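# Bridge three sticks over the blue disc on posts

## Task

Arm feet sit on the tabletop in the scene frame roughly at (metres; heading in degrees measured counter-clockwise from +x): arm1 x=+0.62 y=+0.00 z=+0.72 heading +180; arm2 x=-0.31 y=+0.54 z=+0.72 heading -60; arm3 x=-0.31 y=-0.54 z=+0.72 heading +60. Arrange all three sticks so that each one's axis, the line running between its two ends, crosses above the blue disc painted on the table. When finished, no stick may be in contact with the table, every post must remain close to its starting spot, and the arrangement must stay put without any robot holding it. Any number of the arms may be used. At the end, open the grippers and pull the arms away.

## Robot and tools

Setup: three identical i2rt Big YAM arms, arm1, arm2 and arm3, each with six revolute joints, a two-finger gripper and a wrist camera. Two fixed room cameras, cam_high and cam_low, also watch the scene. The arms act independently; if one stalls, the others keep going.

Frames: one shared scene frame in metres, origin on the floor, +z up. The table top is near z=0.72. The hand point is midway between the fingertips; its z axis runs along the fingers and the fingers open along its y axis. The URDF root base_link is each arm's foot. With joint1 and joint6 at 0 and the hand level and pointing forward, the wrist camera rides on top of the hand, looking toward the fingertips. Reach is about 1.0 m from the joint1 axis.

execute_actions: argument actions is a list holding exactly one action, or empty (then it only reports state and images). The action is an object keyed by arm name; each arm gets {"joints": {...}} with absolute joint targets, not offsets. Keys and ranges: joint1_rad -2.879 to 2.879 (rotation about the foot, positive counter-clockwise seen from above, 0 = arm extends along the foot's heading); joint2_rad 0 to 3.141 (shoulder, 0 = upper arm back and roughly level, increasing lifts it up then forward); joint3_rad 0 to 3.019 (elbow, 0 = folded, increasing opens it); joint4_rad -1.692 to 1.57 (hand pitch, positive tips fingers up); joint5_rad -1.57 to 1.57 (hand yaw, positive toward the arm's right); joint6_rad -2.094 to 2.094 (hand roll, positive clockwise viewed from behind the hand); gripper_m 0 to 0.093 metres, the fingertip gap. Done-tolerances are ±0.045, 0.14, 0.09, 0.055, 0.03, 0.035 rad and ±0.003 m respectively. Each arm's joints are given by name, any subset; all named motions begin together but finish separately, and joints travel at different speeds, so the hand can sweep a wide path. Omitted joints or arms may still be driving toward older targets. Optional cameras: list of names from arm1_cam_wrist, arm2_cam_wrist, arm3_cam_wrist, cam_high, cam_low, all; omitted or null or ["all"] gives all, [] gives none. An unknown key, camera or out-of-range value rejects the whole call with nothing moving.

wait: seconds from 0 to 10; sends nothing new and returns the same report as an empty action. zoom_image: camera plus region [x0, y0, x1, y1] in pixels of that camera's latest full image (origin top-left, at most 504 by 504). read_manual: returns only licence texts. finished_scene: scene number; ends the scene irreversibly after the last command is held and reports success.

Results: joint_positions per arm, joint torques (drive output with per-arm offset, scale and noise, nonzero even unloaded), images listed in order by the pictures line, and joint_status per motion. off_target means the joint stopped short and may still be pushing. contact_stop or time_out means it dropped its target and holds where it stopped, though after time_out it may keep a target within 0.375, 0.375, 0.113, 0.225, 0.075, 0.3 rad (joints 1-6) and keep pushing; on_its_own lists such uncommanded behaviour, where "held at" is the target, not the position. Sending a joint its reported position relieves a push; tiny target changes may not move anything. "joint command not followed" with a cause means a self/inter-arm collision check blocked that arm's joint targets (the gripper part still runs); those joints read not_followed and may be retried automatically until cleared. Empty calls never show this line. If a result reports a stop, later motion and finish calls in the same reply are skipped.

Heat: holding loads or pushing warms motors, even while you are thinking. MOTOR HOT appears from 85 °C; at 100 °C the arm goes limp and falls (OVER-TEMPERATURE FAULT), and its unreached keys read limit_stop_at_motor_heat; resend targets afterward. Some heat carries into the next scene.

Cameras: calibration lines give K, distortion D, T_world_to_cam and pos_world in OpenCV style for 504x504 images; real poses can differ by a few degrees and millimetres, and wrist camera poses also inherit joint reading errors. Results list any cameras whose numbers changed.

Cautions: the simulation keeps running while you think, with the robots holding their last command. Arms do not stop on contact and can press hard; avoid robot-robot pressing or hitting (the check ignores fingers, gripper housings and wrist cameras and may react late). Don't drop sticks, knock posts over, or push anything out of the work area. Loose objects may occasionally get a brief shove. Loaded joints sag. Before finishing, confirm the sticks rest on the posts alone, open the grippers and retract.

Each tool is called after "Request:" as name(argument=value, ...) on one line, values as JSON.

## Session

Request:
execute_actions(actions=[])

Scene clock: 0.00 s.
Joint torques (N m, as the arm reports them, + toward a larger angle): no reading
arm1.joint_positions: joint1_rad=+0.271 joint2_rad=+0.637 joint3_rad=+1.382 joint4_rad=-1.454 joint5_rad=+0.185 joint6_rad=+0.221 gripper_m=+0.095
arm1.joint_status: not commanded
arm1.hand: x=+0.3987 y=-0.0290 z=+1.2574 quat_wxyz=(-0.025, -0.905, +0.011, +0.425) (m; scene frame)
arm2.joint_positions: joint1_rad=+0.082 joint2_rad=+0.577 joint3_rad=+1.332 joint4_rad=-1.483 joint5_rad=-0.137 joint6_rad=-0.430 gripper_m=+0.094
arm2.joint_status: not commanded
arm2.hand: x=-0.1805 y=+0.3811 z=+1.2803 quat_wxyz=(-0.349, -0.228, -0.882, +0.222) (m; scene frame)
arm3.joint_positions: joint1_rad=-0.073 joint2_rad=+0.638 joint3_rad=+1.357 joint4_rad=-1.537 joint5_rad=-0.233 joint6_rad=+0.399 gripper_m=+0.094
arm3.joint_status: not commanded
arm3.hand: x=-0.2292 y=-0.3424 z=+1.2377 quat_wxyz=(-0.217, +0.307, -0.871, -0.316) (m; scene frame)
pictures: arm1_cam_wrist, arm2_cam_wrist, arm3_cam_wrist, cam_high, cam_low
camera_calibration (this result's frames):
arm1_cam_wrist: T_world_to_cam=[[0.000930599, 0.998336, -0.0576544, 0.104055], [0.968581, -0.0152383, -0.248231, -0.0748387], [-0.248697, -0.0556119, -0.966984, 1.43565], [0, 0, 0, 1]] pos_world=[0.429431, -0.0251837, 1.37567]
arm2_cam_wrist: T_world_to_cam=[[-0.563359, -0.793038, 0.231772, -0.0982135], [-0.825253, 0.526596, -0.204093, -0.0805771], [0.0398033, -0.306248, -0.951119, 1.46531], [0, 0, 0, 1]] pos_world=[-0.18015, 0.413293, 1.4]
arm3_cam_wrist: T_world_to_cam=[[0.682491, -0.606092, -0.408483, 0.455292], [-0.679725, -0.731767, -0.0499133, -0.344237], [-0.268662, 0.311721, -0.9114, 1.29689], [0, 0, 0, 1]] pos_world=[-0.196294, -0.380221, 1.35078]
Images, in order (width x height): arm1_cam_wrist 504x504, arm2_cam_wrist 504x504, arm3_cam_wrist 504x504, cam_high 504x504, cam_low 504x504.

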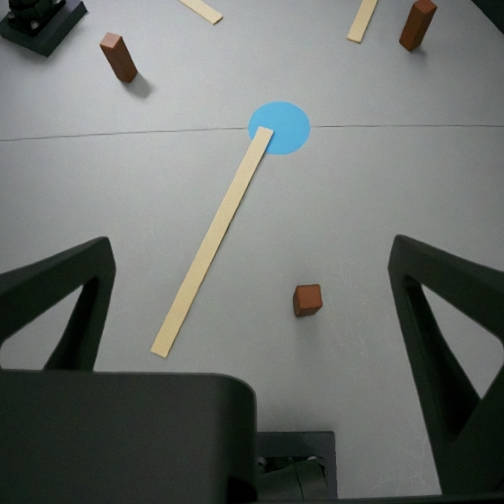

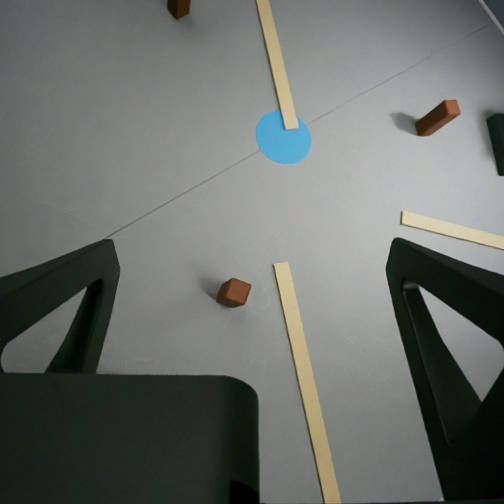

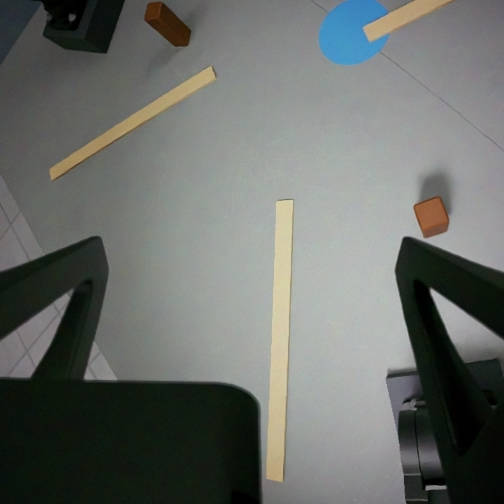

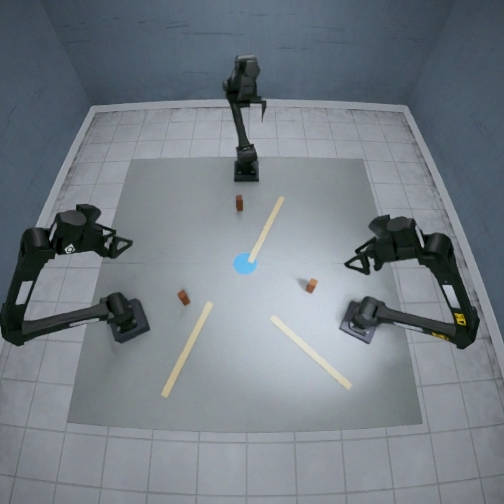

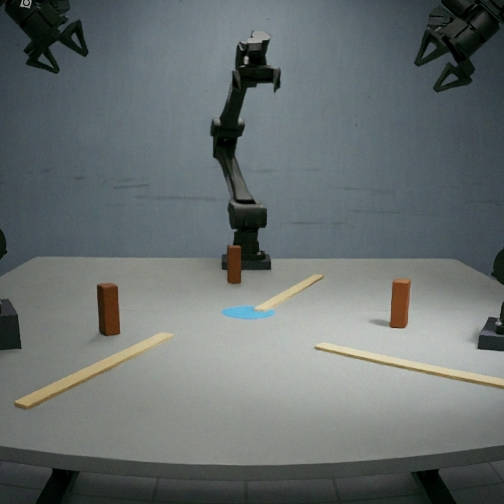

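Request:
execute_actions(actions=[{"arm1":{"joints":{"joint1_rad":0.58,"joint5_rad":0,"joint6_rad":1.02,"gripper_m":0.08}},"arm2":{"joints":{"joint1_rad":-1.215,"joint5_rad":0,"joint6_rad":-1.89,"gripper_m":0.08}},"arm3":{"joints":{"joint1_rad":1.497,"joint5_rad":0,"joint6_rad":1.745,"gripper_m":0.08}}}], cameras=[])

Request:
execute_actions(actions=[{"arm1":{"joints":{"joint2_rad":1.365,"joint3_rad":0.79,"joint4_rad":-0.958}},"arm2":{"joints":{"joint2_rad":1.4,"joint3_rad":0.722,"joint4_rad":-0.855}},"arm3":{"joints":{"joint2_rad":1.145,"joint3_rad":0.583,"joint4_rad":-0.973}}}], cameras=["arm1_cam_wrist","arm2_cam_wrist","arm3_cam_wrist"])

Scene clock: 55.97 s.
Joint torques (N m, as the arm reports them, + toward a larger angle): arm1=[-0.63  2.39  8.83  1.53 -0.05 -0.03] | arm2=[-2.42  1.8  10.29  1.88 -0.06 -0.02] | arm3=[ 0.73  1.92 10.67  1.22  0.09  0.1 ]
arm1.joint_positions: joint1_rad=+0.576 joint2_rad=+0.637 joint3_rad=+1.382 joint4_rad=-1.454 joint5_rad=+0.002 joint6_rad=+1.005 gripper_m=+0.080
arm1.joint_status: all done
arm1.hand: x=+0.4340 y=-0.1218 z=+1.2559 quat_wxyz=(-0.301, -0.888, +0.188, +0.294) (m; scene frame)
arm2.joint_positions: joint1_rad=-1.204 joint2_rad=+0.577 joint3_rad=+1.332 joint4_rad=-1.483 joint5_rad=-0.001 joint6_rad=-1.883 gripper_m=+0.080
arm2.joint_status: all done
arm2.hand: x=-0.4427 y=+0.3853 z=+1.2796 quat_wxyz=(+0.201, -0.182, -0.893, +0.358) (m; scene frame)
arm3.joint_positions: joint1_rad=+1.489 joint2_rad=+0.638 joint3_rad=+1.357 joint4_rad=-1.537 joint5_rad=-0.001 joint6_rad=+1.733 gripper_m=+0.080
arm3.joint_status: all done
arm3.hand: x=-0.4903 y=-0.4184 z=+1.2319 quat_wxyz=(+0.193, +0.368, -0.855, -0.310) (m; scene frame)
pictures: none
No camera images: the call's "cameras" was empty. Leave "cameras" out to get every camera's image.

Scene clock: 57.43 s.
Joint torques (N m, as the arm reports them, + toward a larger angle): arm1=[-0.59 -6.55  7.74  0.63 -0.02  0.01] | arm2=[-2.51 -7.41  8.24  0.88 -0.09 -0.11] | arm3=[ 1.17 -5.59  8.31  0.5   0.09  0.09]
arm1.joint_positions: joint1_rad=+0.576 joint2_rad=+1.375 joint3_rad=+0.775 joint4_rad=-0.970 joint5_rad=+0.002 joint6_rad=+1.005 gripper_m=+0.080
arm1.joint_status: all done
arm1.hand: x=+0.3449 y=-0.1825 z=+0.8012 quat_wxyz=(-0.003, -0.978, +0.207, +0.002) (m; scene frame)
arm2.joint_positions: joint1_rad=-1.204 joint2_rad=+1.389 joint3_rad=+0.711 joint4_rad=-0.868 joint5_rad=-0.001 joint6_rad=-1.883 gripper_m=+0.080
arm2.joint_status: all done
arm2.hand: x=-0.5223 y=+0.2927 z=+0.8181 quat_wxyz=(+0.006, -0.200, -0.980, +0.013) (m; scene frame)
arm3.joint_positions: joint1_rad=+1.489 joint2_rad=+1.161 joint3_rad=+0.580 joint4_rad=-0.990 joint5_rad=-0.001 joint6_rad=+1.734 gripper_m=+0.080
arm3.joint_status: all done
arm3.hand: x=-0.5190 y=-0.3945 z=+0.7989 quat_wxyz=(-0.004, +0.393, -0.919, -0.001) (m; scene frame)
pictures: arm1_cam_wrist, arm2_cam_wrist, arm3_cam_wrist
camera_calibration (this result's frames):
arm1_cam_wrist: T_world_to_cam=[[0.40773, 0.913074, -0.0072643, 0.0348401], [0.742667, -0.326986, 0.584402, -0.784408], [0.531227, -0.243673, -0.811432, 0.544638], [0, 0, 0, 1]] pos_world=[0.279022, -0.155588, 0.900599]
arm2_cam_wrist: T_world_to_cam=[[-0.395681, -0.917756, 0.0340765, 0.0320209], [-0.737238, 0.339541, 0.584117, -0.954477], [-0.547647, 0.206001, -0.810954, 0.440802], [0, 0, 0, 1]] pos_world=[-0.449603, 0.262665, 0.913905]
arm3_cam_wrist: T_world_to_cam=[[0.73402, -0.679122, 0.00276957, 0.111569], [-0.552529, -0.594812, 0.583875, -0.987508], [-0.394875, -0.430106, -0.811839, 0.397673], [0, 0, 0, 1]] pos_world=[-0.470489, -0.340571, 0.899118]
Images, in order (width x height): arm1_cam_wrist 504x504, arm2_cam_wrist 504x504, arm3_cam_wrist 504x504.

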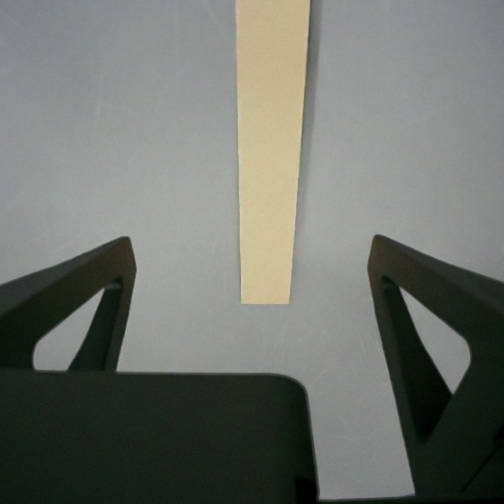

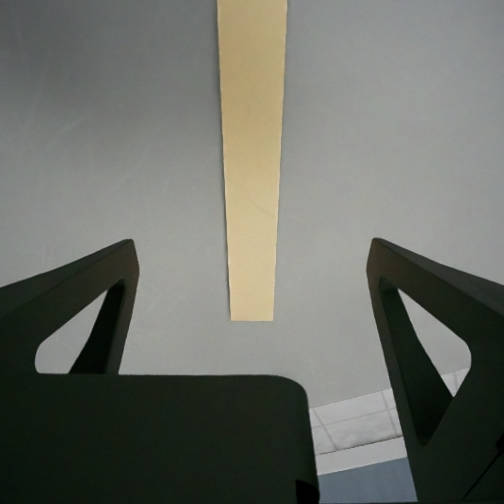

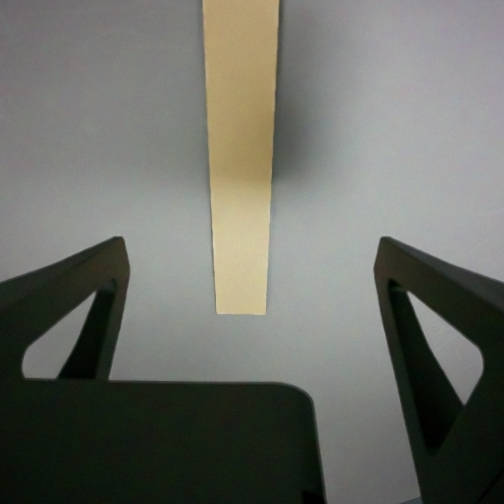

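Request:
execute_actions(actions=[{"arm1":{"joints":{"joint2_rad":1.52,"joint3_rad":0.705,"joint4_rad":-0.712}},"arm2":{"joints":{"joint2_rad":1.595,"joint3_rad":0.657,"joint4_rad":-0.604}},"arm3":{"joints":{"joint2_rad":1.335,"joint3_rad":0.472,"joint4_rad":-0.662}}}], cameras=["arm1_cam_wrist","arm2_cam_wrist","arm3_cam_wrist"])

Scene clock: 72.33 s.
Joint torques (N m, as the arm reports them, + toward a larger angle): arm1=[-0.59 -7.87  5.77  0.69 -0.02  0.01] | arm2=[-2.39 -9.75  5.6   0.86 -0.09 -0.11] | arm3=[ 1.   -4.19  6.9   0.92  0.1   0.1 ]
arm1.joint_positions: joint1_rad=+0.576 joint2_rad=+1.535 joint3_rad=+0.701 joint4_rad=-0.724 joint5_rad=+0.002 joint6_rad=+1.005 gripper_m=+0.080
arm1.joint_status: all done
arm1.hand: x=+0.3403 y=-0.1858 z=+0.7298 quat_wxyz=(-0.007, -0.978, +0.207, +0.006) (m; scene frame)
arm2.joint_positions: joint1_rad=-1.204 joint2_rad=+1.601 joint3_rad=+0.656 joint4_rad=-0.616 joint5_rad=-0.001 joint6_rad=-1.883 gripper_m=+0.080
arm2.joint_status: all done
arm2.hand: x=-0.5245 y=+0.2900 z=+0.7396 quat_wxyz=(+0.002, -0.200, -0.980, +0.006) (m; scene frame)
arm3.joint_positions: joint1_rad=+1.489 joint2_rad=+1.322 joint3_rad=+0.469 joint4_rad=-0.680 joint5_rad=+0.000 joint6_rad=+1.736 gripper_m=+0.080
arm3.joint_status: all done
arm3.hand: x=-0.5204 y=-0.3927 z=+0.7302 quat_wxyz=(+0.006, +0.393, -0.920, -0.017) (m; scene frame)
pictures: arm1_cam_wrist, arm2_cam_wrist, arm3_cam_wrist
camera_calibration (this result's frames):
arm1_cam_wrist: T_world_to_cam=[[0.407652, 0.912997, -0.0159769, 0.0455087], [0.747647, -0.323676, 0.579878, -0.738141], [0.524256, -0.248333, -0.814547, 0.492124], [0, 0, 0, 1]] pos_world=[0.275318, -0.158257, 0.829616]
arm2_cam_wrist: T_world_to_cam=[[-0.395944, -0.918089, 0.0184477, 0.0428802], [-0.743503, 0.332311, 0.580321, -0.907692], [-0.538917, 0.216059, -0.814179, 0.380508], [0, 0, 0, 1]] pos_world=[-0.452832, 0.258792, 0.835763]
arm3_cam_wrist: T_world_to_cam=[[0.732696, -0.679671, -0.0346937, 0.140497], [-0.535229, -0.606973, 0.587464, -0.945507], [-0.42034, -0.411863, -0.808507, 0.333615], [0, 0, 0, 1]] pos_world=[-0.468773, -0.341002, 0.830055]
Images, in order (width x height): arm1_cam_wrist 504x504, arm2_cam_wrist 504x504, arm3_cam_wrist 504x504.

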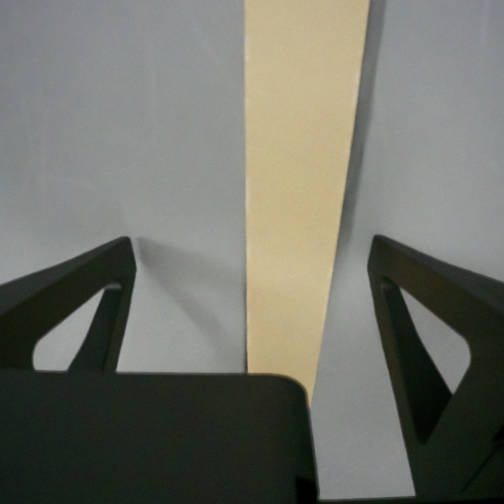

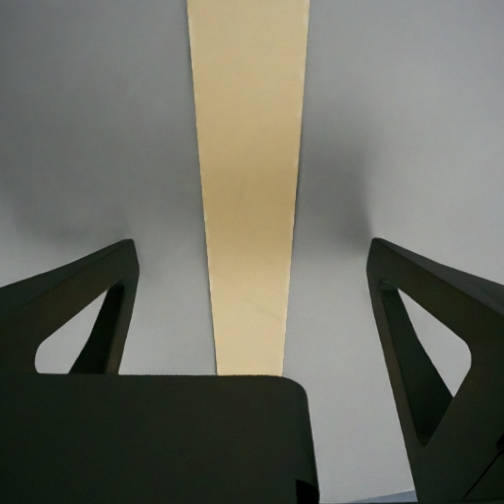

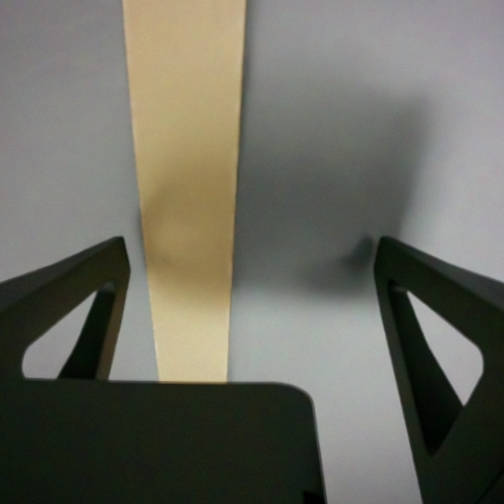

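Request:
execute_actions(actions=[{"arm1":{"joints":{"joint2_rad":1.56,"joint1_rad":0.55}},"arm2":{"joints":{"joint2_rad":1.625}},"arm3":{"joints":{"joint2_rad":1.385,"joint3_rad":0.52,"joint4_rad":-0.645}}}], cameras=["arm1_cam_wrist","arm3_cam_wrist"])

Scene clock: 87.27 s.
Joint torques (N m, as the arm reports them, + toward a larger angle): arm1=[-1.29 -5.76  5.78  0.63  0.06 -0.01] | arm2=[-2.44 -8.21  5.51  0.83 -0.09 -0.11] | arm3=[ 0.5  -4.06  9.26  0.78  0.11  0.11]
arm1.joint_positions: joint1_rad=+0.557 joint2_rad=+1.543 joint3_rad=+0.701 joint4_rad=-0.724 joint5_rad=+0.000 joint6_rad=+1.007 gripper_m=+0.080
arm1.joint_status: all done
arm1.hand: x=+0.3377 y=-0.1802 z=+0.7275 quat_wxyz=(-0.005, -0.976, +0.217, +0.003) (m; scene frame)
arm2.joint_positions: joint1_rad=-1.204 joint2_rad=+1.609 joint3_rad=+0.656 joint4_rad=-0.616 joint5_rad=-0.001 joint6_rad=-1.883 gripper_m=+0.080
arm2.joint_status: all done
arm2.hand: x=-0.5236 y=+0.2910 z=+0.7372 quat_wxyz=(+0.000, -0.200, -0.980, +0.003) (m; scene frame)
arm3.joint_positions: joint1_rad=+1.489 joint2_rad=+1.366 joint3_rad=+0.491 joint4_rad=-0.664 joint5_rad=+0.000 joint6_rad=+1.736 gripper_m=+0.080
arm3.joint_status: all done
arm3.hand: x=-0.5275 y=-0.3877 z=+0.7255 quat_wxyz=(+0.004, +0.393, -0.920, -0.014) (m; scene frame)
pictures: arm1_cam_wrist, arm3_cam_wrist
camera_calibration (this result's frames):
arm1_cam_wrist: T_world_to_cam=[[0.427117, 0.904127, -0.0112116, 0.0298454], [0.736543, -0.340703, 0.584316, -0.735605], [0.524476, -0.257829, -0.811449, 0.488944], [0, 0, 0, 1]] pos_world=[0.272618, -0.151543, 0.826914]
arm3_cam_wrist: T_world_to_cam=[[0.732829, -0.679825, -0.0282841, 0.144269], [-0.538407, -0.604799, 0.586802, -0.943904], [-0.416029, -0.414797, -0.809236, 0.330462], [0, 0, 0, 1]] pos_world=[-0.476447, -0.33572, 0.825387]
Images, in order (width x height): arm1_cam_wrist 504x504, arm3_cam_wrist 504x504.

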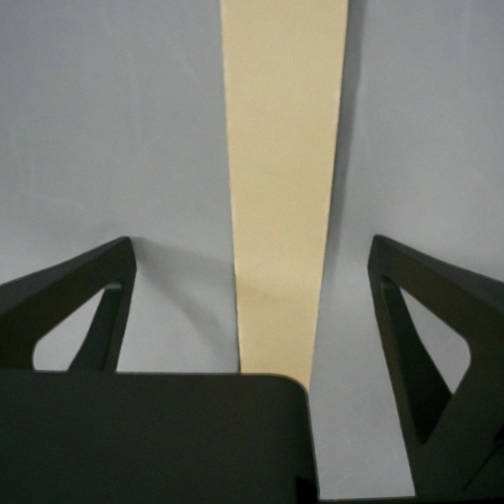

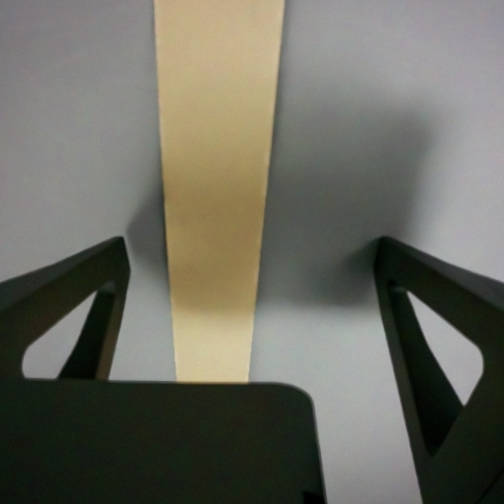

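Close all, easing the shoulder push.

Request:
execute_actions(actions=[{"arm1":{"joints":{"joint2_rad":1.54,"gripper_m":0}},"arm2":{"joints":{"joint2_rad":1.605,"gripper_m":0}},"arm3":{"joints":{"gripper_m":0}}}], cameras=["arm1_cam_wrist","arm2_cam_wrist","arm3_cam_wrist"])

Scene clock: 91.40 s.
Joint torques (N m, as the arm reports them, + toward a larger angle): arm1=[-1.14 -7.    5.75  0.62 -0.02 -0.01] | arm2=[-2.43 -9.68  5.48  0.83 -0.09 -0.11] | arm3=[ 0.68 -4.25  9.12  0.97  0.09  0.04]
arm1.joint_positions: joint1_rad=+0.555 joint2_rad=+1.543 joint3_rad=+0.701 joint4_rad=-0.723 joint5_rad=+0.002 joint6_rad=+1.008 gripper_m=+0.027
arm1.joint_status: gripper_m off_target (ended at +0.027, target +0.000); the others done
arm1.hand: x=+0.3372 y=-0.1793 z=+0.7274 quat_wxyz=(-0.004, -0.976, +0.219, +0.003) (m; scene frame)
arm2.joint_positions: joint1_rad=-1.204 joint2_rad=+1.609 joint3_rad=+0.656 joint4_rad=-0.616 joint5_rad=-0.001 joint6_rad=-1.884 gripper_m=+0.026
arm2.joint_status: gripper_m off_target (ended at +0.026, target +0.000); the others done
arm2.hand: x=-0.5236 y=+0.2910 z=+0.7372 quat_wxyz=(+0.000, -0.199, -0.980, +0.003) (m; scene frame)
arm3.joint_positions: joint1_rad=+1.489 joint2_rad=+1.370 joint3_rad=+0.491 joint4_rad=-0.661 joint5_rad=+0.000 joint6_rad=+1.736 gripper_m=+0.027
arm3.joint_status: gripper_m off_target (ended at +0.027, target +0.000)
arm3.hand: x=-0.5274 y=-0.3878 z=+0.7243 quat_wxyz=(+0.003, +0.392, -0.920, -0.013) (m; scene frame)
pictures: arm1_cam_wrist, arm2_cam_wrist, arm3_cam_wrist
camera_calibration (this result's frames):
arm1_cam_wrist: T_world_to_cam=[[0.429537, 0.902992, -0.0102022, 0.0274155], [0.736213, -0.343616, 0.583025, -0.734318], [0.522961, -0.257941, -0.81239, 0.490552], [0, 0, 0, 1]] pos_world=[0.272299, -0.150546, 0.826925]
arm2_cam_wrist: T_world_to_cam=[[-0.395659, -0.918329, 0.0111769, 0.0498038], [-0.746528, 0.32868, 0.578503, -0.905204], [-0.53493, 0.220546, -0.815603, 0.380706], [0, 0, 0, 1]] pos_world=[-0.452403, 0.259295, 0.833612]
arm3_cam_wrist: T_world_to_cam=[[0.732607, -0.680154, -0.0260233, 0.142241], [-0.539753, -0.603822, 0.586571, -0.943356], [-0.414672, -0.41568, -0.80948, 0.330075], [0, 0, 0, 1]] pos_world=[-0.476513, -0.335668, 0.824236]
Images, in order (width x height): arm1_cam_wrist 504x504, arm2_cam_wrist 504x504, arm3_cam_wrist 504x504.

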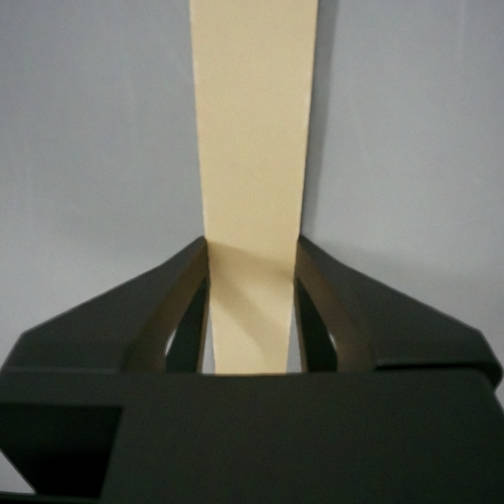

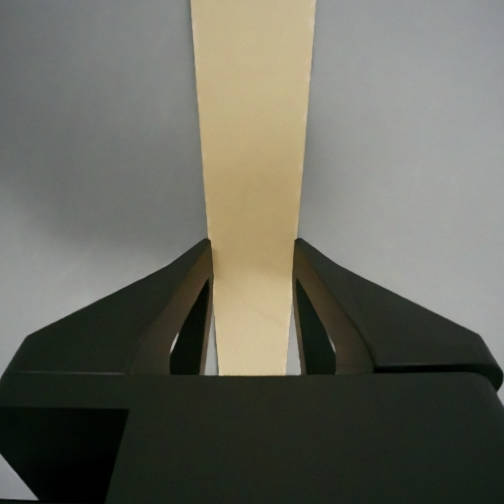

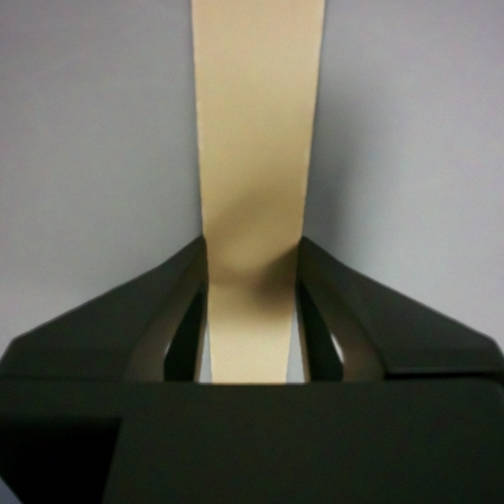

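Request:
execute_actions(actions=[{"arm1":{"joints":{"joint2_rad":1.27,"joint3_rad":0.93,"joint4_rad":-1.175}},"arm2":{"joints":{"joint2_rad":1.29,"joint3_rad":1.0,"joint4_rad":-1.22}},"arm3":{"joints":{"joint2_rad":1.22,"joint3_rad":1.14,"joint4_rad":-1.46}}}], cameras=["cam_low"])

Request:
execute_actions(actions=[{"arm1":{"joints":{"joint1_rad":-0.065,"joint6_rad":-0.255}},"arm2":{"joints":{"joint1_rad":-0.02,"joint6_rad":-0.24}}}], cameras=["cam_low","cam_high"])

Scene clock: 114.83 s.
Joint torques (N m, as the arm reports them, + toward a larger angle): arm1=[-1.18 -5.75  9.18 -0.05  0.08 -0.01] | arm2=[-2.48 -7.41 10.24  0.04 -0.1  -0.09] | arm3=[ 0.03 -7.58 13.77 -0.32  0.08  0.04]
arm1.joint_positions: joint1_rad=+0.555 joint2_rad=+1.270 joint3_rad=+0.908 joint4_rad=-1.166 joint5_rad=-0.001 joint6_rad=+1.008 gripper_m=+0.027
arm1.joint_status: all done
arm1.hand: x=+0.3317 y=-0.1828 z=+0.8787 quat_wxyz=(-0.018, -0.976, +0.219, +0.016) (m; scene frame)
arm2.joint_positions: joint1_rad=-1.204 joint2_rad=+1.281 joint3_rad=+0.986 joint4_rad=-1.208 joint5_rad=-0.001 joint6_rad=-1.885 gripper_m=+0.026
arm2.joint_status: all done
arm2.hand: x=-0.5464 y=+0.2652 z=+0.9450 quat_wxyz=(+0.017, -0.199, -0.979, +0.032) (m; scene frame)
arm3.joint_positions: joint1_rad=+1.489 joint2_rad=+1.229 joint3_rad=+1.089 joint4_rad=-1.445 joint5_rad=+0.000 joint6_rad=+1.737 gripper_m=+0.027
arm3.joint_status: all done
arm3.hand: x=-0.5871 y=-0.3495 z=+0.9599 quat_wxyz=(-0.008, +0.392, -0.920, +0.005) (m; scene frame)
pictures: cam_low
Images, in order (width x height): cam_low 504x504.

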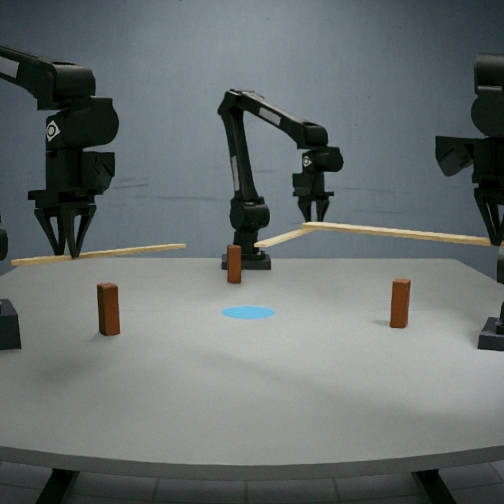

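Scene clock: 117.03 s.
Joint torques (N m, as the arm reports them, + toward a larger angle): arm1=[-0.72 -5.7   9.26 -0.04 -0.03 -0.25] | arm2=[-1.3  -7.94 10.35  0.2  -0.12  0.05] | arm3=[ 0.55 -7.21 13.87 -0.36  0.12  0.08]
arm1.joint_positions: joint1_rad=-0.067 joint2_rad=+1.270 joint3_rad=+0.908 joint4_rad=-1.166 joint5_rad=+0.000 joint6_rad=-0.240 gripper_m=+0.027
arm1.joint_status: all done
arm1.hand: x=+0.2789 y=+0.0197 z=+0.8779 quat_wxyz=(+0.001, -0.995, -0.092, +0.023) (m; scene frame)
arm2.joint_positions: joint1_rad=-0.025 joint2_rad=+1.282 joint3_rad=+0.986 joint4_rad=-1.210 joint5_rad=+0.001 joint6_rad=-0.248 gripper_m=+0.026
arm2.joint_status: all done
arm2.hand: x=-0.1488 y=+0.2150 z=+0.9441 quat_wxyz=(-0.025, -0.416, -0.909, +0.023) (m; scene frame)
arm3.joint_positions: joint1_rad=+1.489 joint2_rad=+1.229 joint3_rad=+1.089 joint4_rad=-1.445 joint5_rad=+0.000 joint6_rad=+1.737 gripper_m=+0.027
arm3.joint_status: not commanded
arm3.hand: x=-0.5871 y=-0.3495 z=+0.9599 quat_wxyz=(-0.008, +0.392, -0.920, +0.005) (m; scene frame)
pictures: cam_high, cam_low
Images, in order (width x height): cam_high 504x504, cam_low 504x504.

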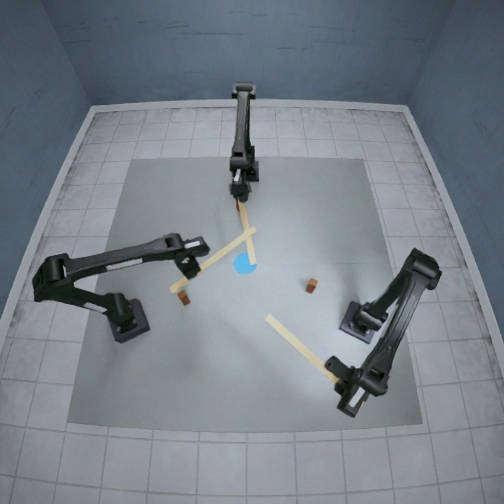

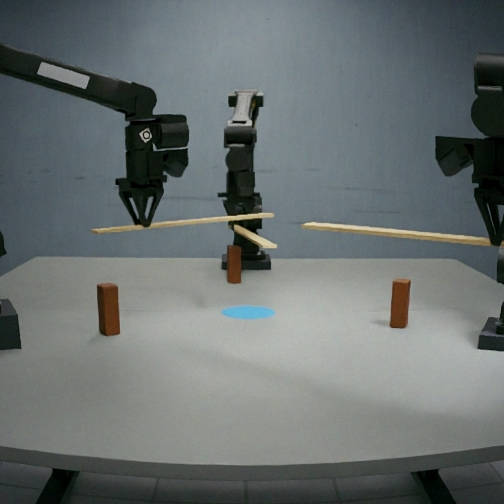

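Request:
execute_actions(actions=[{"arm3":{"joints":{"joint1_rad":0.7,"joint6_rad":0.4,"joint3_rad":1.17}}}], cameras=["cam_high"])

Request:
execute_actions(actions=[{"arm3":{"joints":{"joint1_rad":-0.085,"joint6_rad":-0.71}},"arm2":{"joints":{"joint1_rad":0.0}}}], cameras=["cam_high","cam_low"])

Scene clock: 128.80 s.
Joint torques (N m, as the arm reports them, + toward a larger angle): arm1=[-0.68 -5.7   9.24 -0.01 -0.04 -0.25] | arm2=[-1.32 -7.94 10.33  0.22 -0.11  0.05] | arm3=[-0.4  -7.31 14.14 -0.49  0.08 -0.11]
arm1.joint_positions: joint1_rad=-0.067 joint2_rad=+1.270 joint3_rad=+0.908 joint4_rad=-1.166 joint5_rad=+0.000 joint6_rad=-0.240 gripper_m=+0.027
arm1.joint_status: not commanded
arm1.hand: x=+0.2789 y=+0.0197 z=+0.8779 quat_wxyz=(+0.001, -0.995, -0.092, +0.023) (m; scene frame)
arm2.joint_positions: joint1_rad=-0.025 joint2_rad=+1.282 joint3_rad=+0.986 joint4_rad=-1.210 joint5_rad=+0.001 joint6_rad=-0.248 gripper_m=+0.026
arm2.joint_status: not commanded
arm2.hand: x=-0.1488 y=+0.2150 z=+0.9441 quat_wxyz=(-0.025, -0.416, -0.909, +0.023) (m; scene frame)
arm3.joint_positions: joint1_rad=+0.702 joint2_rad=+1.229 joint3_rad=+1.118 joint4_rad=-1.445 joint5_rad=-0.002 joint6_rad=+0.412 gripper_m=+0.027
arm3.joint_status: all done
arm3.hand: x=-0.3745 y=-0.2016 z=+0.9734 quat_wxyz=(-0.007, +0.622, -0.783, -0.006) (m; scene frame)
pictures: cam_high
Images, in order (width x height): cam_high 504x504.

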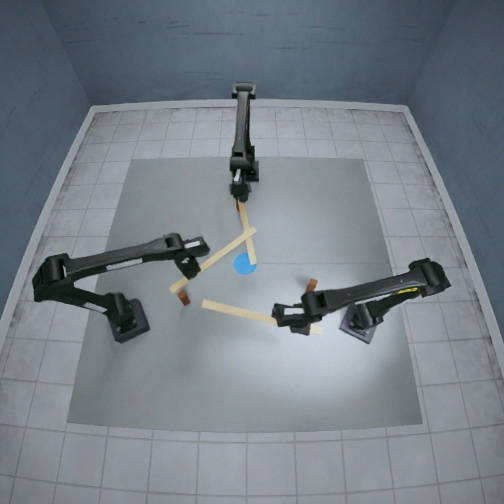

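Scene clock: 130.73 s.
Joint torques (N m, as the arm reports them, + toward a larger angle): arm1=[-0.73 -5.77  9.23  0.   -0.04 -0.25] | arm2=[-0.77 -7.92 10.33  0.21 -0.12  0.05] | arm3=[ 0.16 -6.7  14.26 -0.57 -0.06 -0.14]
arm1.joint_positions: joint1_rad=-0.067 joint2_rad=+1.270 joint3_rad=+0.908 joint4_rad=-1.166 joint5_rad=+0.000 joint6_rad=-0.240 gripper_m=+0.027
arm1.joint_status: not commanded
arm1.hand: x=+0.2789 y=+0.0197 z=+0.8779 quat_wxyz=(+0.001, -0.995, -0.092, +0.023) (m; scene frame)
arm2.joint_positions: joint1_rad=-0.012 joint2_rad=+1.282 joint3_rad=+0.986 joint4_rad=-1.210 joint5_rad=+0.001 joint6_rad=-0.247 gripper_m=+0.026
arm2.joint_status: all done
arm2.hand: x=-0.1449 y=+0.2170 z=+0.9441 quat_wxyz=(-0.025, -0.411, -0.911, +0.023) (m; scene frame)
arm3.joint_positions: joint1_rad=-0.083 joint2_rad=+1.229 joint3_rad=+1.118 joint4_rad=-1.445 joint5_rad=+0.000 joint6_rad=-0.699 gripper_m=+0.027
arm3.joint_status: all done
arm3.hand: x=-0.1182 y=-0.2559 z=+0.9752 quat_wxyz=(-0.012, +0.741, -0.671, +0.001) (m; scene frame)
pictures: cam_high, cam_low
Images, in order (width x height): cam_high 504x504, cam_low 504x504.

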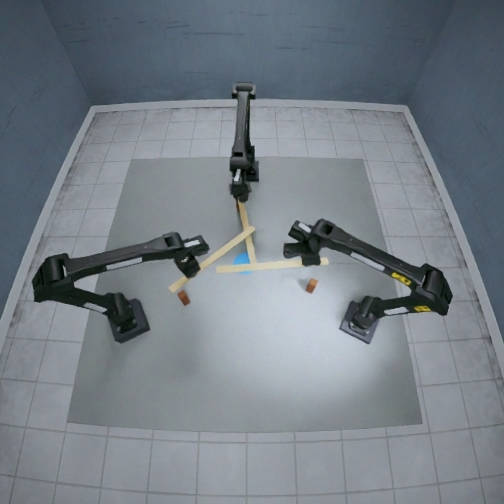

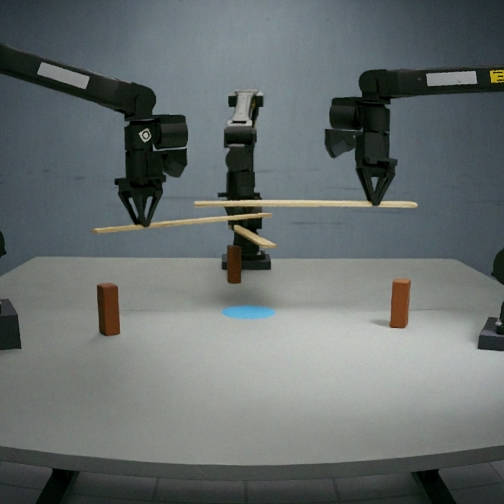

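Same state as scene 1; replay the sequence.

Request:
execute_actions(actions=[{"arm2":{"joints":{"joint2_rad":1.22,"joint3_rad":0.79,"joint4_rad":-0.91}}}], cameras=[])

Request:
execute_actions(actions=[{"arm1":{"joints":{"joint2_rad":1.14,"joint3_rad":0.775,"joint4_rad":-0.975}},"arm3":{"joints":{"joint2_rad":1.19,"joint3_rad":0.78,"joint4_rad":-0.915}}}], cameras=["cam_low"])

Request:
execute_actions(actions=[{"arm1":{"joints":{"joint2_rad":1.18,"joint4_rad":-0.945}},"arm2":{"joints":{"joint2_rad":1.28,"joint4_rad":-0.865}}}], cameras=["cam_low","cam_high"])

Scene clock: 138.87 s.
Joint torques (N m, as the arm reports them, + toward a larger angle): arm1=[-0.7  -5.73  9.25 -0.04 -0.05 -0.25] | arm2=[-0.76 -8.22  9.6   1.47 -0.12  0.05] | arm3=[ 0.43 -7.36 14.21 -0.38 -0.05 -0.12]
arm1.joint_positions: joint1_rad=-0.067 joint2_rad=+1.270 joint3_rad=+0.908 joint4_rad=-1.166 joint5_rad=+0.000 joint6_rad=-0.240 gripper_m=+0.027
arm1.joint_status: not commanded
arm1.hand: x=+0.2789 y=+0.0197 z=+0.8779 quat_wxyz=(+0.001, -0.995, -0.092, +0.023) (m; scene frame)
arm2.joint_positions: joint1_rad=-0.012 joint2_rad=+1.229 joint3_rad=+0.781 joint4_rad=-0.928 joint5_rad=+0.001 joint6_rad=-0.247 gripper_m=+0.026
arm2.joint_status: all done
arm2.hand: x=-0.1494 y=+0.2253 z=+0.8912 quat_wxyz=(-0.076, -0.409, -0.907, +0.063) (m; scene frame)
arm3.joint_positions: joint1_rad=-0.083 joint2_rad=+1.229 joint3_rad=+1.118 joint4_rad=-1.445 joint5_rad=+0.000 joint6_rad=-0.699 gripper_m=+0.027
arm3.joint_status: not commanded
arm3.hand: x=-0.1182 y=-0.2559 z=+0.9752 quat_wxyz=(-0.012, +0.741, -0.671, +0.001) (m; scene frame)
pictures: none
No camera images: the call's "cameras" was empty. Leave "cameras" out to get every camera's image.

Scene clock: 140.10 s.
Joint torques (N m, as the arm reports them, + toward a larger angle): arm1=[-0.7  -4.57  7.93  1.19 -0.04 -0.24] | arm2=[-0.7  -8.11  9.64  1.47 -0.12  0.05] | arm3=[ 0.19 -5.3  10.14  1.34 -0.08 -0.04]
arm1.joint_positions: joint1_rad=-0.067 joint2_rad=+1.143 joint3_rad=+0.774 joint4_rad=-0.993 joint5_rad=+0.000 joint6_rad=-0.241 gripper_m=+0.027
arm1.joint_status: all done
arm1.hand: x=+0.2872 y=+0.0192 z=+0.8714 quat_wxyz=(+0.013, -0.990, -0.092, +0.105) (m; scene frame)
arm2.joint_positions: joint1_rad=-0.012 joint2_rad=+1.229 joint3_rad=+0.781 joint4_rad=-0.928 joint5_rad=+0.001 joint6_rad=-0.247 gripper_m=+0.026
arm2.joint_status: not commanded
arm2.hand: x=-0.1494 y=+0.2253 z=+0.8912 quat_wxyz=(-0.076, -0.409, -0.907, +0.063) (m; scene frame)
arm3.joint_positions: joint1_rad=-0.083 joint2_rad=+1.190 joint3_rad=+0.770 joint4_rad=-0.938 joint5_rad=+0.000 joint6_rad=-0.700 gripper_m=+0.027
arm3.joint_status: all done
arm3.hand: x=-0.1158 y=-0.2532 z=+0.8645 quat_wxyz=(-0.110, +0.737, -0.667, -0.013) (m; scene frame)
pictures: cam_low
Images, in order (width x height): cam_low 504x504.

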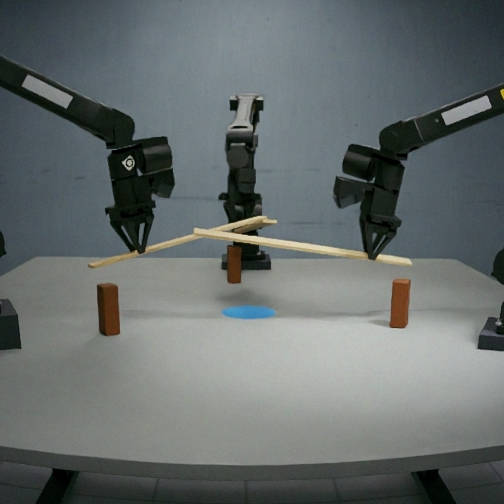

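Scene clock: 140.80 s.
Joint torques (N m, as the arm reports them, + toward a larger angle): arm1=[-0.74 -4.75  7.83  1.19 -0.04 -0.24] | arm2=[-0.78 -7.5   9.42  1.45 -0.13  0.06] | arm3=[ 0.79 -6.04 10.36  1.41 -0.02 -0.09]
arm1.joint_positions: joint1_rad=-0.067 joint2_rad=+1.182 joint3_rad=+0.774 joint4_rad=-0.962 joint5_rad=+0.000 joint6_rad=-0.241 gripper_m=+0.027
arm1.joint_status: all done
arm1.hand: x=+0.2802 y=+0.0195 z=+0.8607 quat_wxyz=(+0.012, -0.991, -0.092, +0.101) (m; scene frame)
arm2.joint_positions: joint1_rad=-0.012 joint2_rad=+1.275 joint3_rad=+0.781 joint4_rad=-0.882 joint5_rad=+0.001 joint6_rad=-0.247 gripper_m=+0.026
arm2.joint_status: all done
arm2.hand: x=-0.1451 y=+0.2169 z=+0.8780 quat_wxyz=(-0.076, -0.409, -0.907, +0.063) (m; scene frame)
arm3.joint_positions: joint1_rad=-0.083 joint2_rad=+1.190 joint3_rad=+0.770 joint4_rad=-0.938 joint5_rad=+0.000 joint6_rad=-0.700 gripper_m=+0.027
arm3.joint_status: not commanded
arm3.hand: x=-0.1158 y=-0.2532 z=+0.8645 quat_wxyz=(-0.110, +0.737, -0.667, -0.013) (m; scene frame)
pictures: cam_high, cam_low
Images, in order (width x height): cam_high 504x504, cam_low 504x504.

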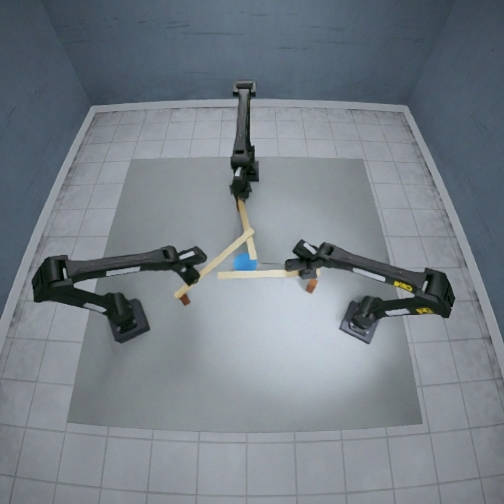

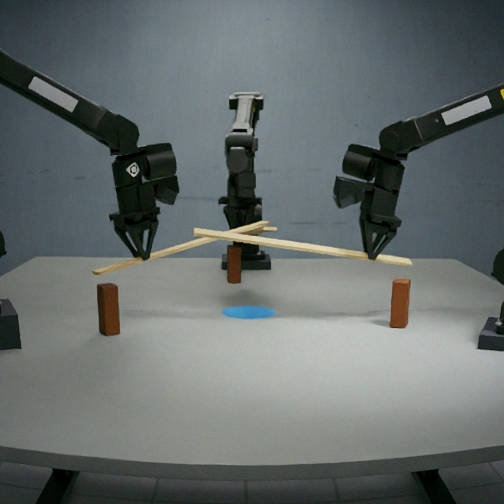

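Request:
execute_actions(actions=[{"arm3":{"joints":{"joint6_rad":-0.4}}}], cameras=["cam_low","cam_high"])

Request:
zoom_image(camera="cam_high", region=[170, 190, 330, 310])

Request:
zoom_image(camera="cam_low", region=[170, 200, 330, 280])

Scene clock: 147.03 s.
Joint torques (N m, as the arm reports them, + toward a larger angle): arm1=[-0.62 -4.84  7.8   1.18 -0.04 -0.23] | arm2=[-0.77 -7.54  9.43  1.46 -0.12  0.05] | arm3=[-0.23 -6.32 10.13  1.65 -0.02  0.14]
arm1.joint_positions: joint1_rad=-0.067 joint2_rad=+1.182 joint3_rad=+0.774 joint4_rad=-0.962 joint5_rad=+0.000 joint6_rad=-0.241 gripper_m=+0.027
arm1.joint_status: not commanded
arm1.hand: x=+0.2802 y=+0.0195 z=+0.8607 quat_wxyz=(+0.012, -0.991, -0.092, +0.101) (m; scene frame)
arm2.joint_positions: joint1_rad=-0.012 joint2_rad=+1.275 joint3_rad=+0.781 joint4_rad=-0.882 joint5_rad=+0.001 joint6_rad=-0.247 gripper_m=+0.026
arm2.joint_status: not commanded
arm2.hand: x=-0.1451 y=+0.2169 z=+0.8780 quat_wxyz=(-0.076, -0.409, -0.907, +0.063) (m; scene frame)
arm3.joint_positions: joint1_rad=-0.083 joint2_rad=+1.190 joint3_rad=+0.770 joint4_rad=-0.938 joint5_rad=+0.000 joint6_rad=-0.414 gripper_m=+0.027
arm3.joint_status: all done
arm3.hand: x=-0.1158 y=-0.2532 z=+0.8645 quat_wxyz=(-0.107, +0.635, -0.765, -0.028) (m; scene frame)
pictures: cam_high, cam_low
Images, in order (width x height): cam_high 504x504, cam_low 504x504.

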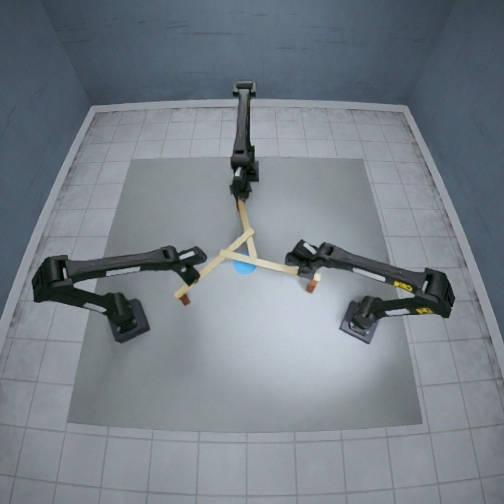

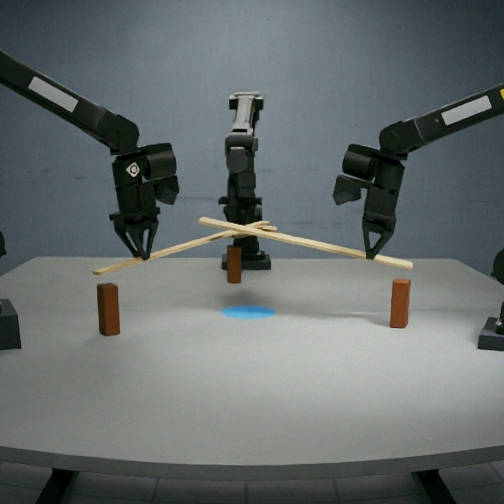

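Region (170, 190, 330, 310) of cam_high's 504x504 image, scaled by 3.150, with more detail than that image has; it fills the top 378 rows of this view, and the rest is white.

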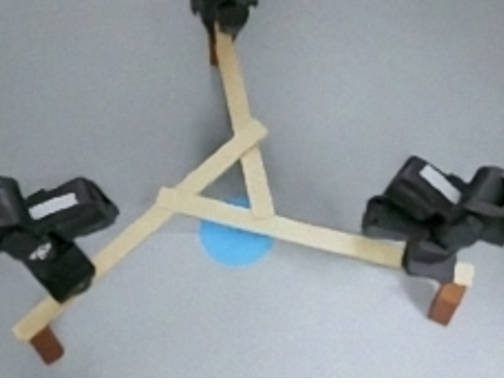

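Region (170, 200, 330, 280) of cam_low's 504x504 image, scaled by 3.150, with more detail than that image has.

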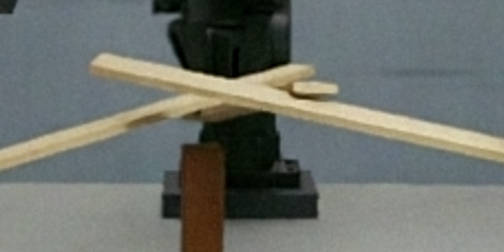

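Request:
execute_actions(actions=[{"arm3":{"joints":{"joint6_rad":-0.225}}}], cameras=["cam_low","cam_high"])

Request:
zoom_image(camera="cam_high", region=[170, 190, 330, 310])

Request:
zoom_image(camera="cam_low", region=[170, 200, 330, 280])

Scene clock: 157.43 s.
Joint torques (N m, as the arm reports them, + toward a larger angle): arm1=[-0.67 -4.91  7.81  1.17 -0.04 -0.19] | arm2=[-0.8  -7.53  9.41  1.46 -0.12  0.05] | arm3=[ 0.13 -5.4  10.58  1.5   0.01  0.12]
arm1.joint_positions: joint1_rad=-0.067 joint2_rad=+1.182 joint3_rad=+0.774 joint4_rad=-0.962 joint5_rad=+0.000 joint6_rad=-0.245 gripper_m=+0.027
arm1.joint_status: not commanded
arm1.hand: x=+0.2802 y=+0.0195 z=+0.8607 quat_wxyz=(+0.012, -0.990, -0.094, +0.101) (m; scene frame)
arm2.joint_positions: joint1_rad=-0.012 joint2_rad=+1.275 joint3_rad=+0.781 joint4_rad=-0.882 joint5_rad=+0.001 joint6_rad=-0.247 gripper_m=+0.026
arm2.joint_status: not commanded
arm2.hand: x=-0.1451 y=+0.2169 z=+0.8780 quat_wxyz=(-0.076, -0.409, -0.907, +0.063) (m; scene frame)
arm3.joint_positions: joint1_rad=-0.083 joint2_rad=+1.190 joint3_rad=+0.770 joint4_rad=-0.938 joint5_rad=+0.000 joint6_rad=-0.243 gripper_m=+0.027
arm3.joint_status: all done
arm3.hand: x=-0.1158 y=-0.2532 z=+0.8645 quat_wxyz=(-0.104, +0.567, -0.816, -0.037) (m; scene frame)
pictures: cam_high, cam_low
Images, in order (width x height): cam_high 504x504, cam_low 504x504.

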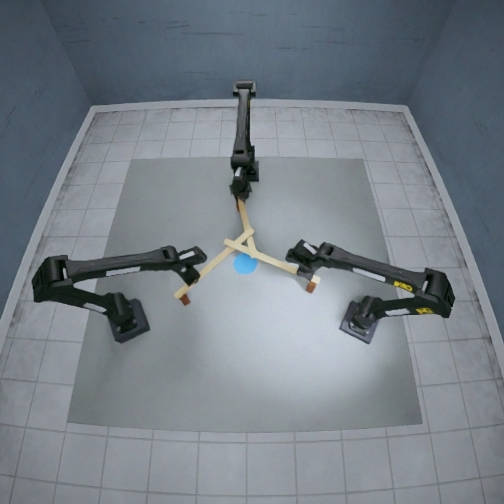

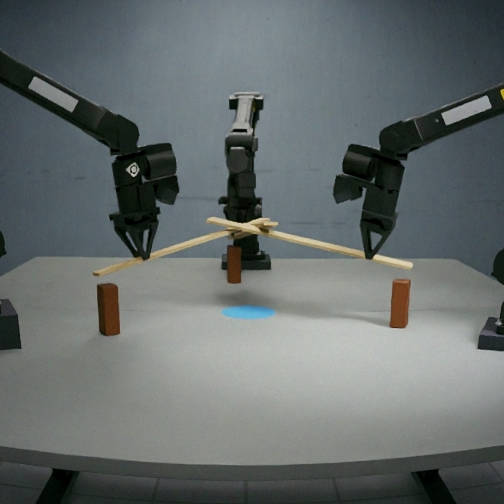

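Region (170, 190, 330, 310) of cam_high's 504x504 image, scaled by 3.150, with more detail than that image has; it fills the top 378 rows of this view, and the rest is white.

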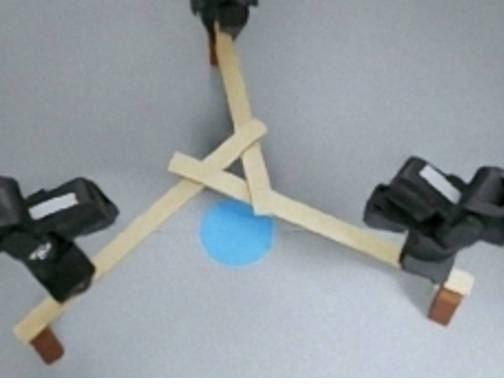

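Region (170, 200, 330, 280) of cam_low's 504x504 image, scaled by 3.150, with more detail than that image has.

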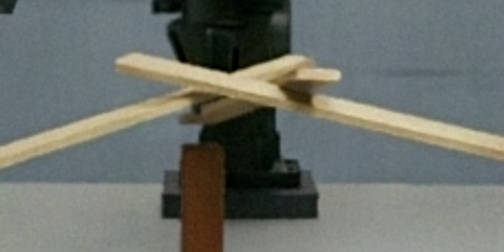

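Request:
execute_actions(actions=[{"arm1":{"joints":{"joint2_rad":1.245,"joint3_rad":0.755,"joint4_rad":-1.0}},"arm2":{"joints":{"joint2_rad":1.362,"joint3_rad":0.77,"joint4_rad":-0.91}},"arm3":{"joints":{"joint2_rad":1.303,"joint3_rad":0.815,"joint4_rad":-0.975,"joint6_rad":-0.243}}}], cameras=["cam_low","cam_high"])

Request:
zoom_image(camera="cam_low", region=[80, 200, 430, 340])

Request:
zoom_image(camera="cam_high", region=[170, 190, 330, 310])

Scene clock: 168.70 s.
Joint torques (N m, as the arm reports them, + toward a larger angle): arm1=[-0.64 -5.01  7.01  0.02 -0.02 -0.19] | arm2=[-0.74 -8.37  7.79  0.24 -0.06  0.04] | arm3=[ 0.31 -6.16 11.92  0.    0.09 -0.01]
arm1.joint_positions: joint1_rad=-0.067 joint2_rad=+1.242 joint3_rad=+0.759 joint4_rad=-0.991 joint5_rad=-0.001 joint6_rad=-0.246 gripper_m=+0.027
arm1.joint_status: all done
arm1.hand: x=+0.2949 y=+0.0185 z=+0.8352 quat_wxyz=(+0.005, -0.994, -0.095, +0.050) (m; scene frame)
arm2.joint_positions: joint1_rad=-0.012 joint2_rad=+1.358 joint3_rad=+0.773 joint4_rad=-0.900 joint5_rad=+0.000 joint6_rad=-0.247 gripper_m=+0.026
arm2.joint_status: all done
arm2.hand: x=-0.1504 y=+0.2281 z=+0.8469 quat_wxyz=(-0.034, -0.410, -0.911, +0.029) (m; scene frame)
arm3.joint_positions: joint1_rad=-0.083 joint2_rad=+1.296 joint3_rad=+0.778 joint4_rad=-0.964 joint5_rad=-0.002 joint6_rad=-0.244 gripper_m=+0.027
arm3.joint_status: all done
arm3.hand: x=-0.1195 y=-0.2581 z=+0.8326 quat_wxyz=(-0.046, +0.570, -0.820, -0.016) (m; scene frame)
pictures: cam_high, cam_low
Images, in order (width x height): cam_high 504x504, cam_low 504x504.

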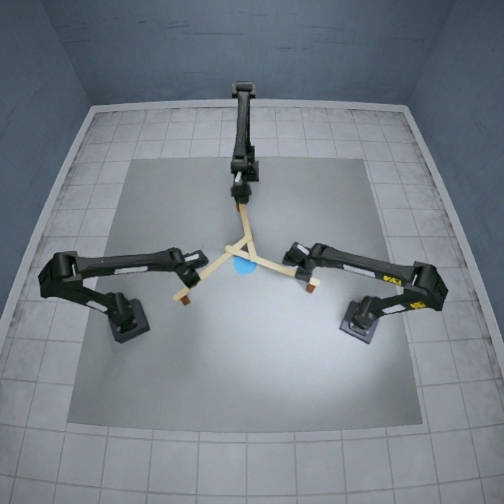

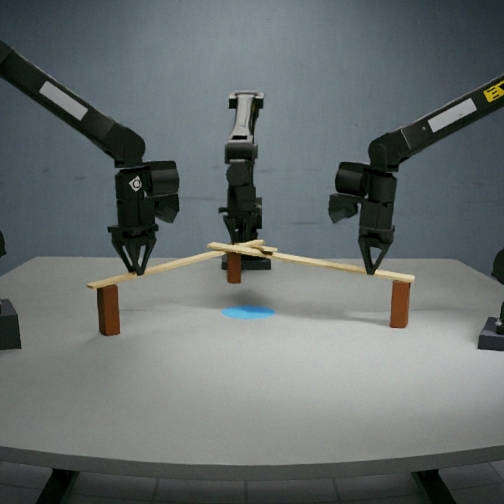

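Region (80, 200, 430, 340) of cam_low's 504x504 image, scaled by 1.440, with more detail than that image has; it fills the top 202 rows of this view, and the rest is white.

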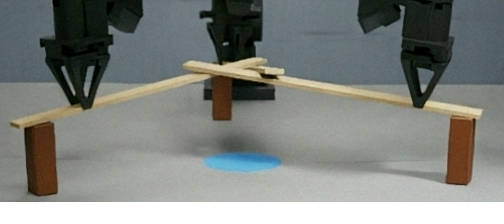

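Region (170, 190, 330, 310) of cam_high's 504x504 image, scaled by 3.150, with more detail than that image has; it fills the top 378 rows of this view, and the rest is white.

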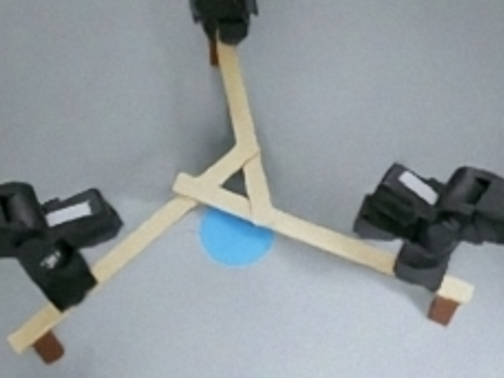

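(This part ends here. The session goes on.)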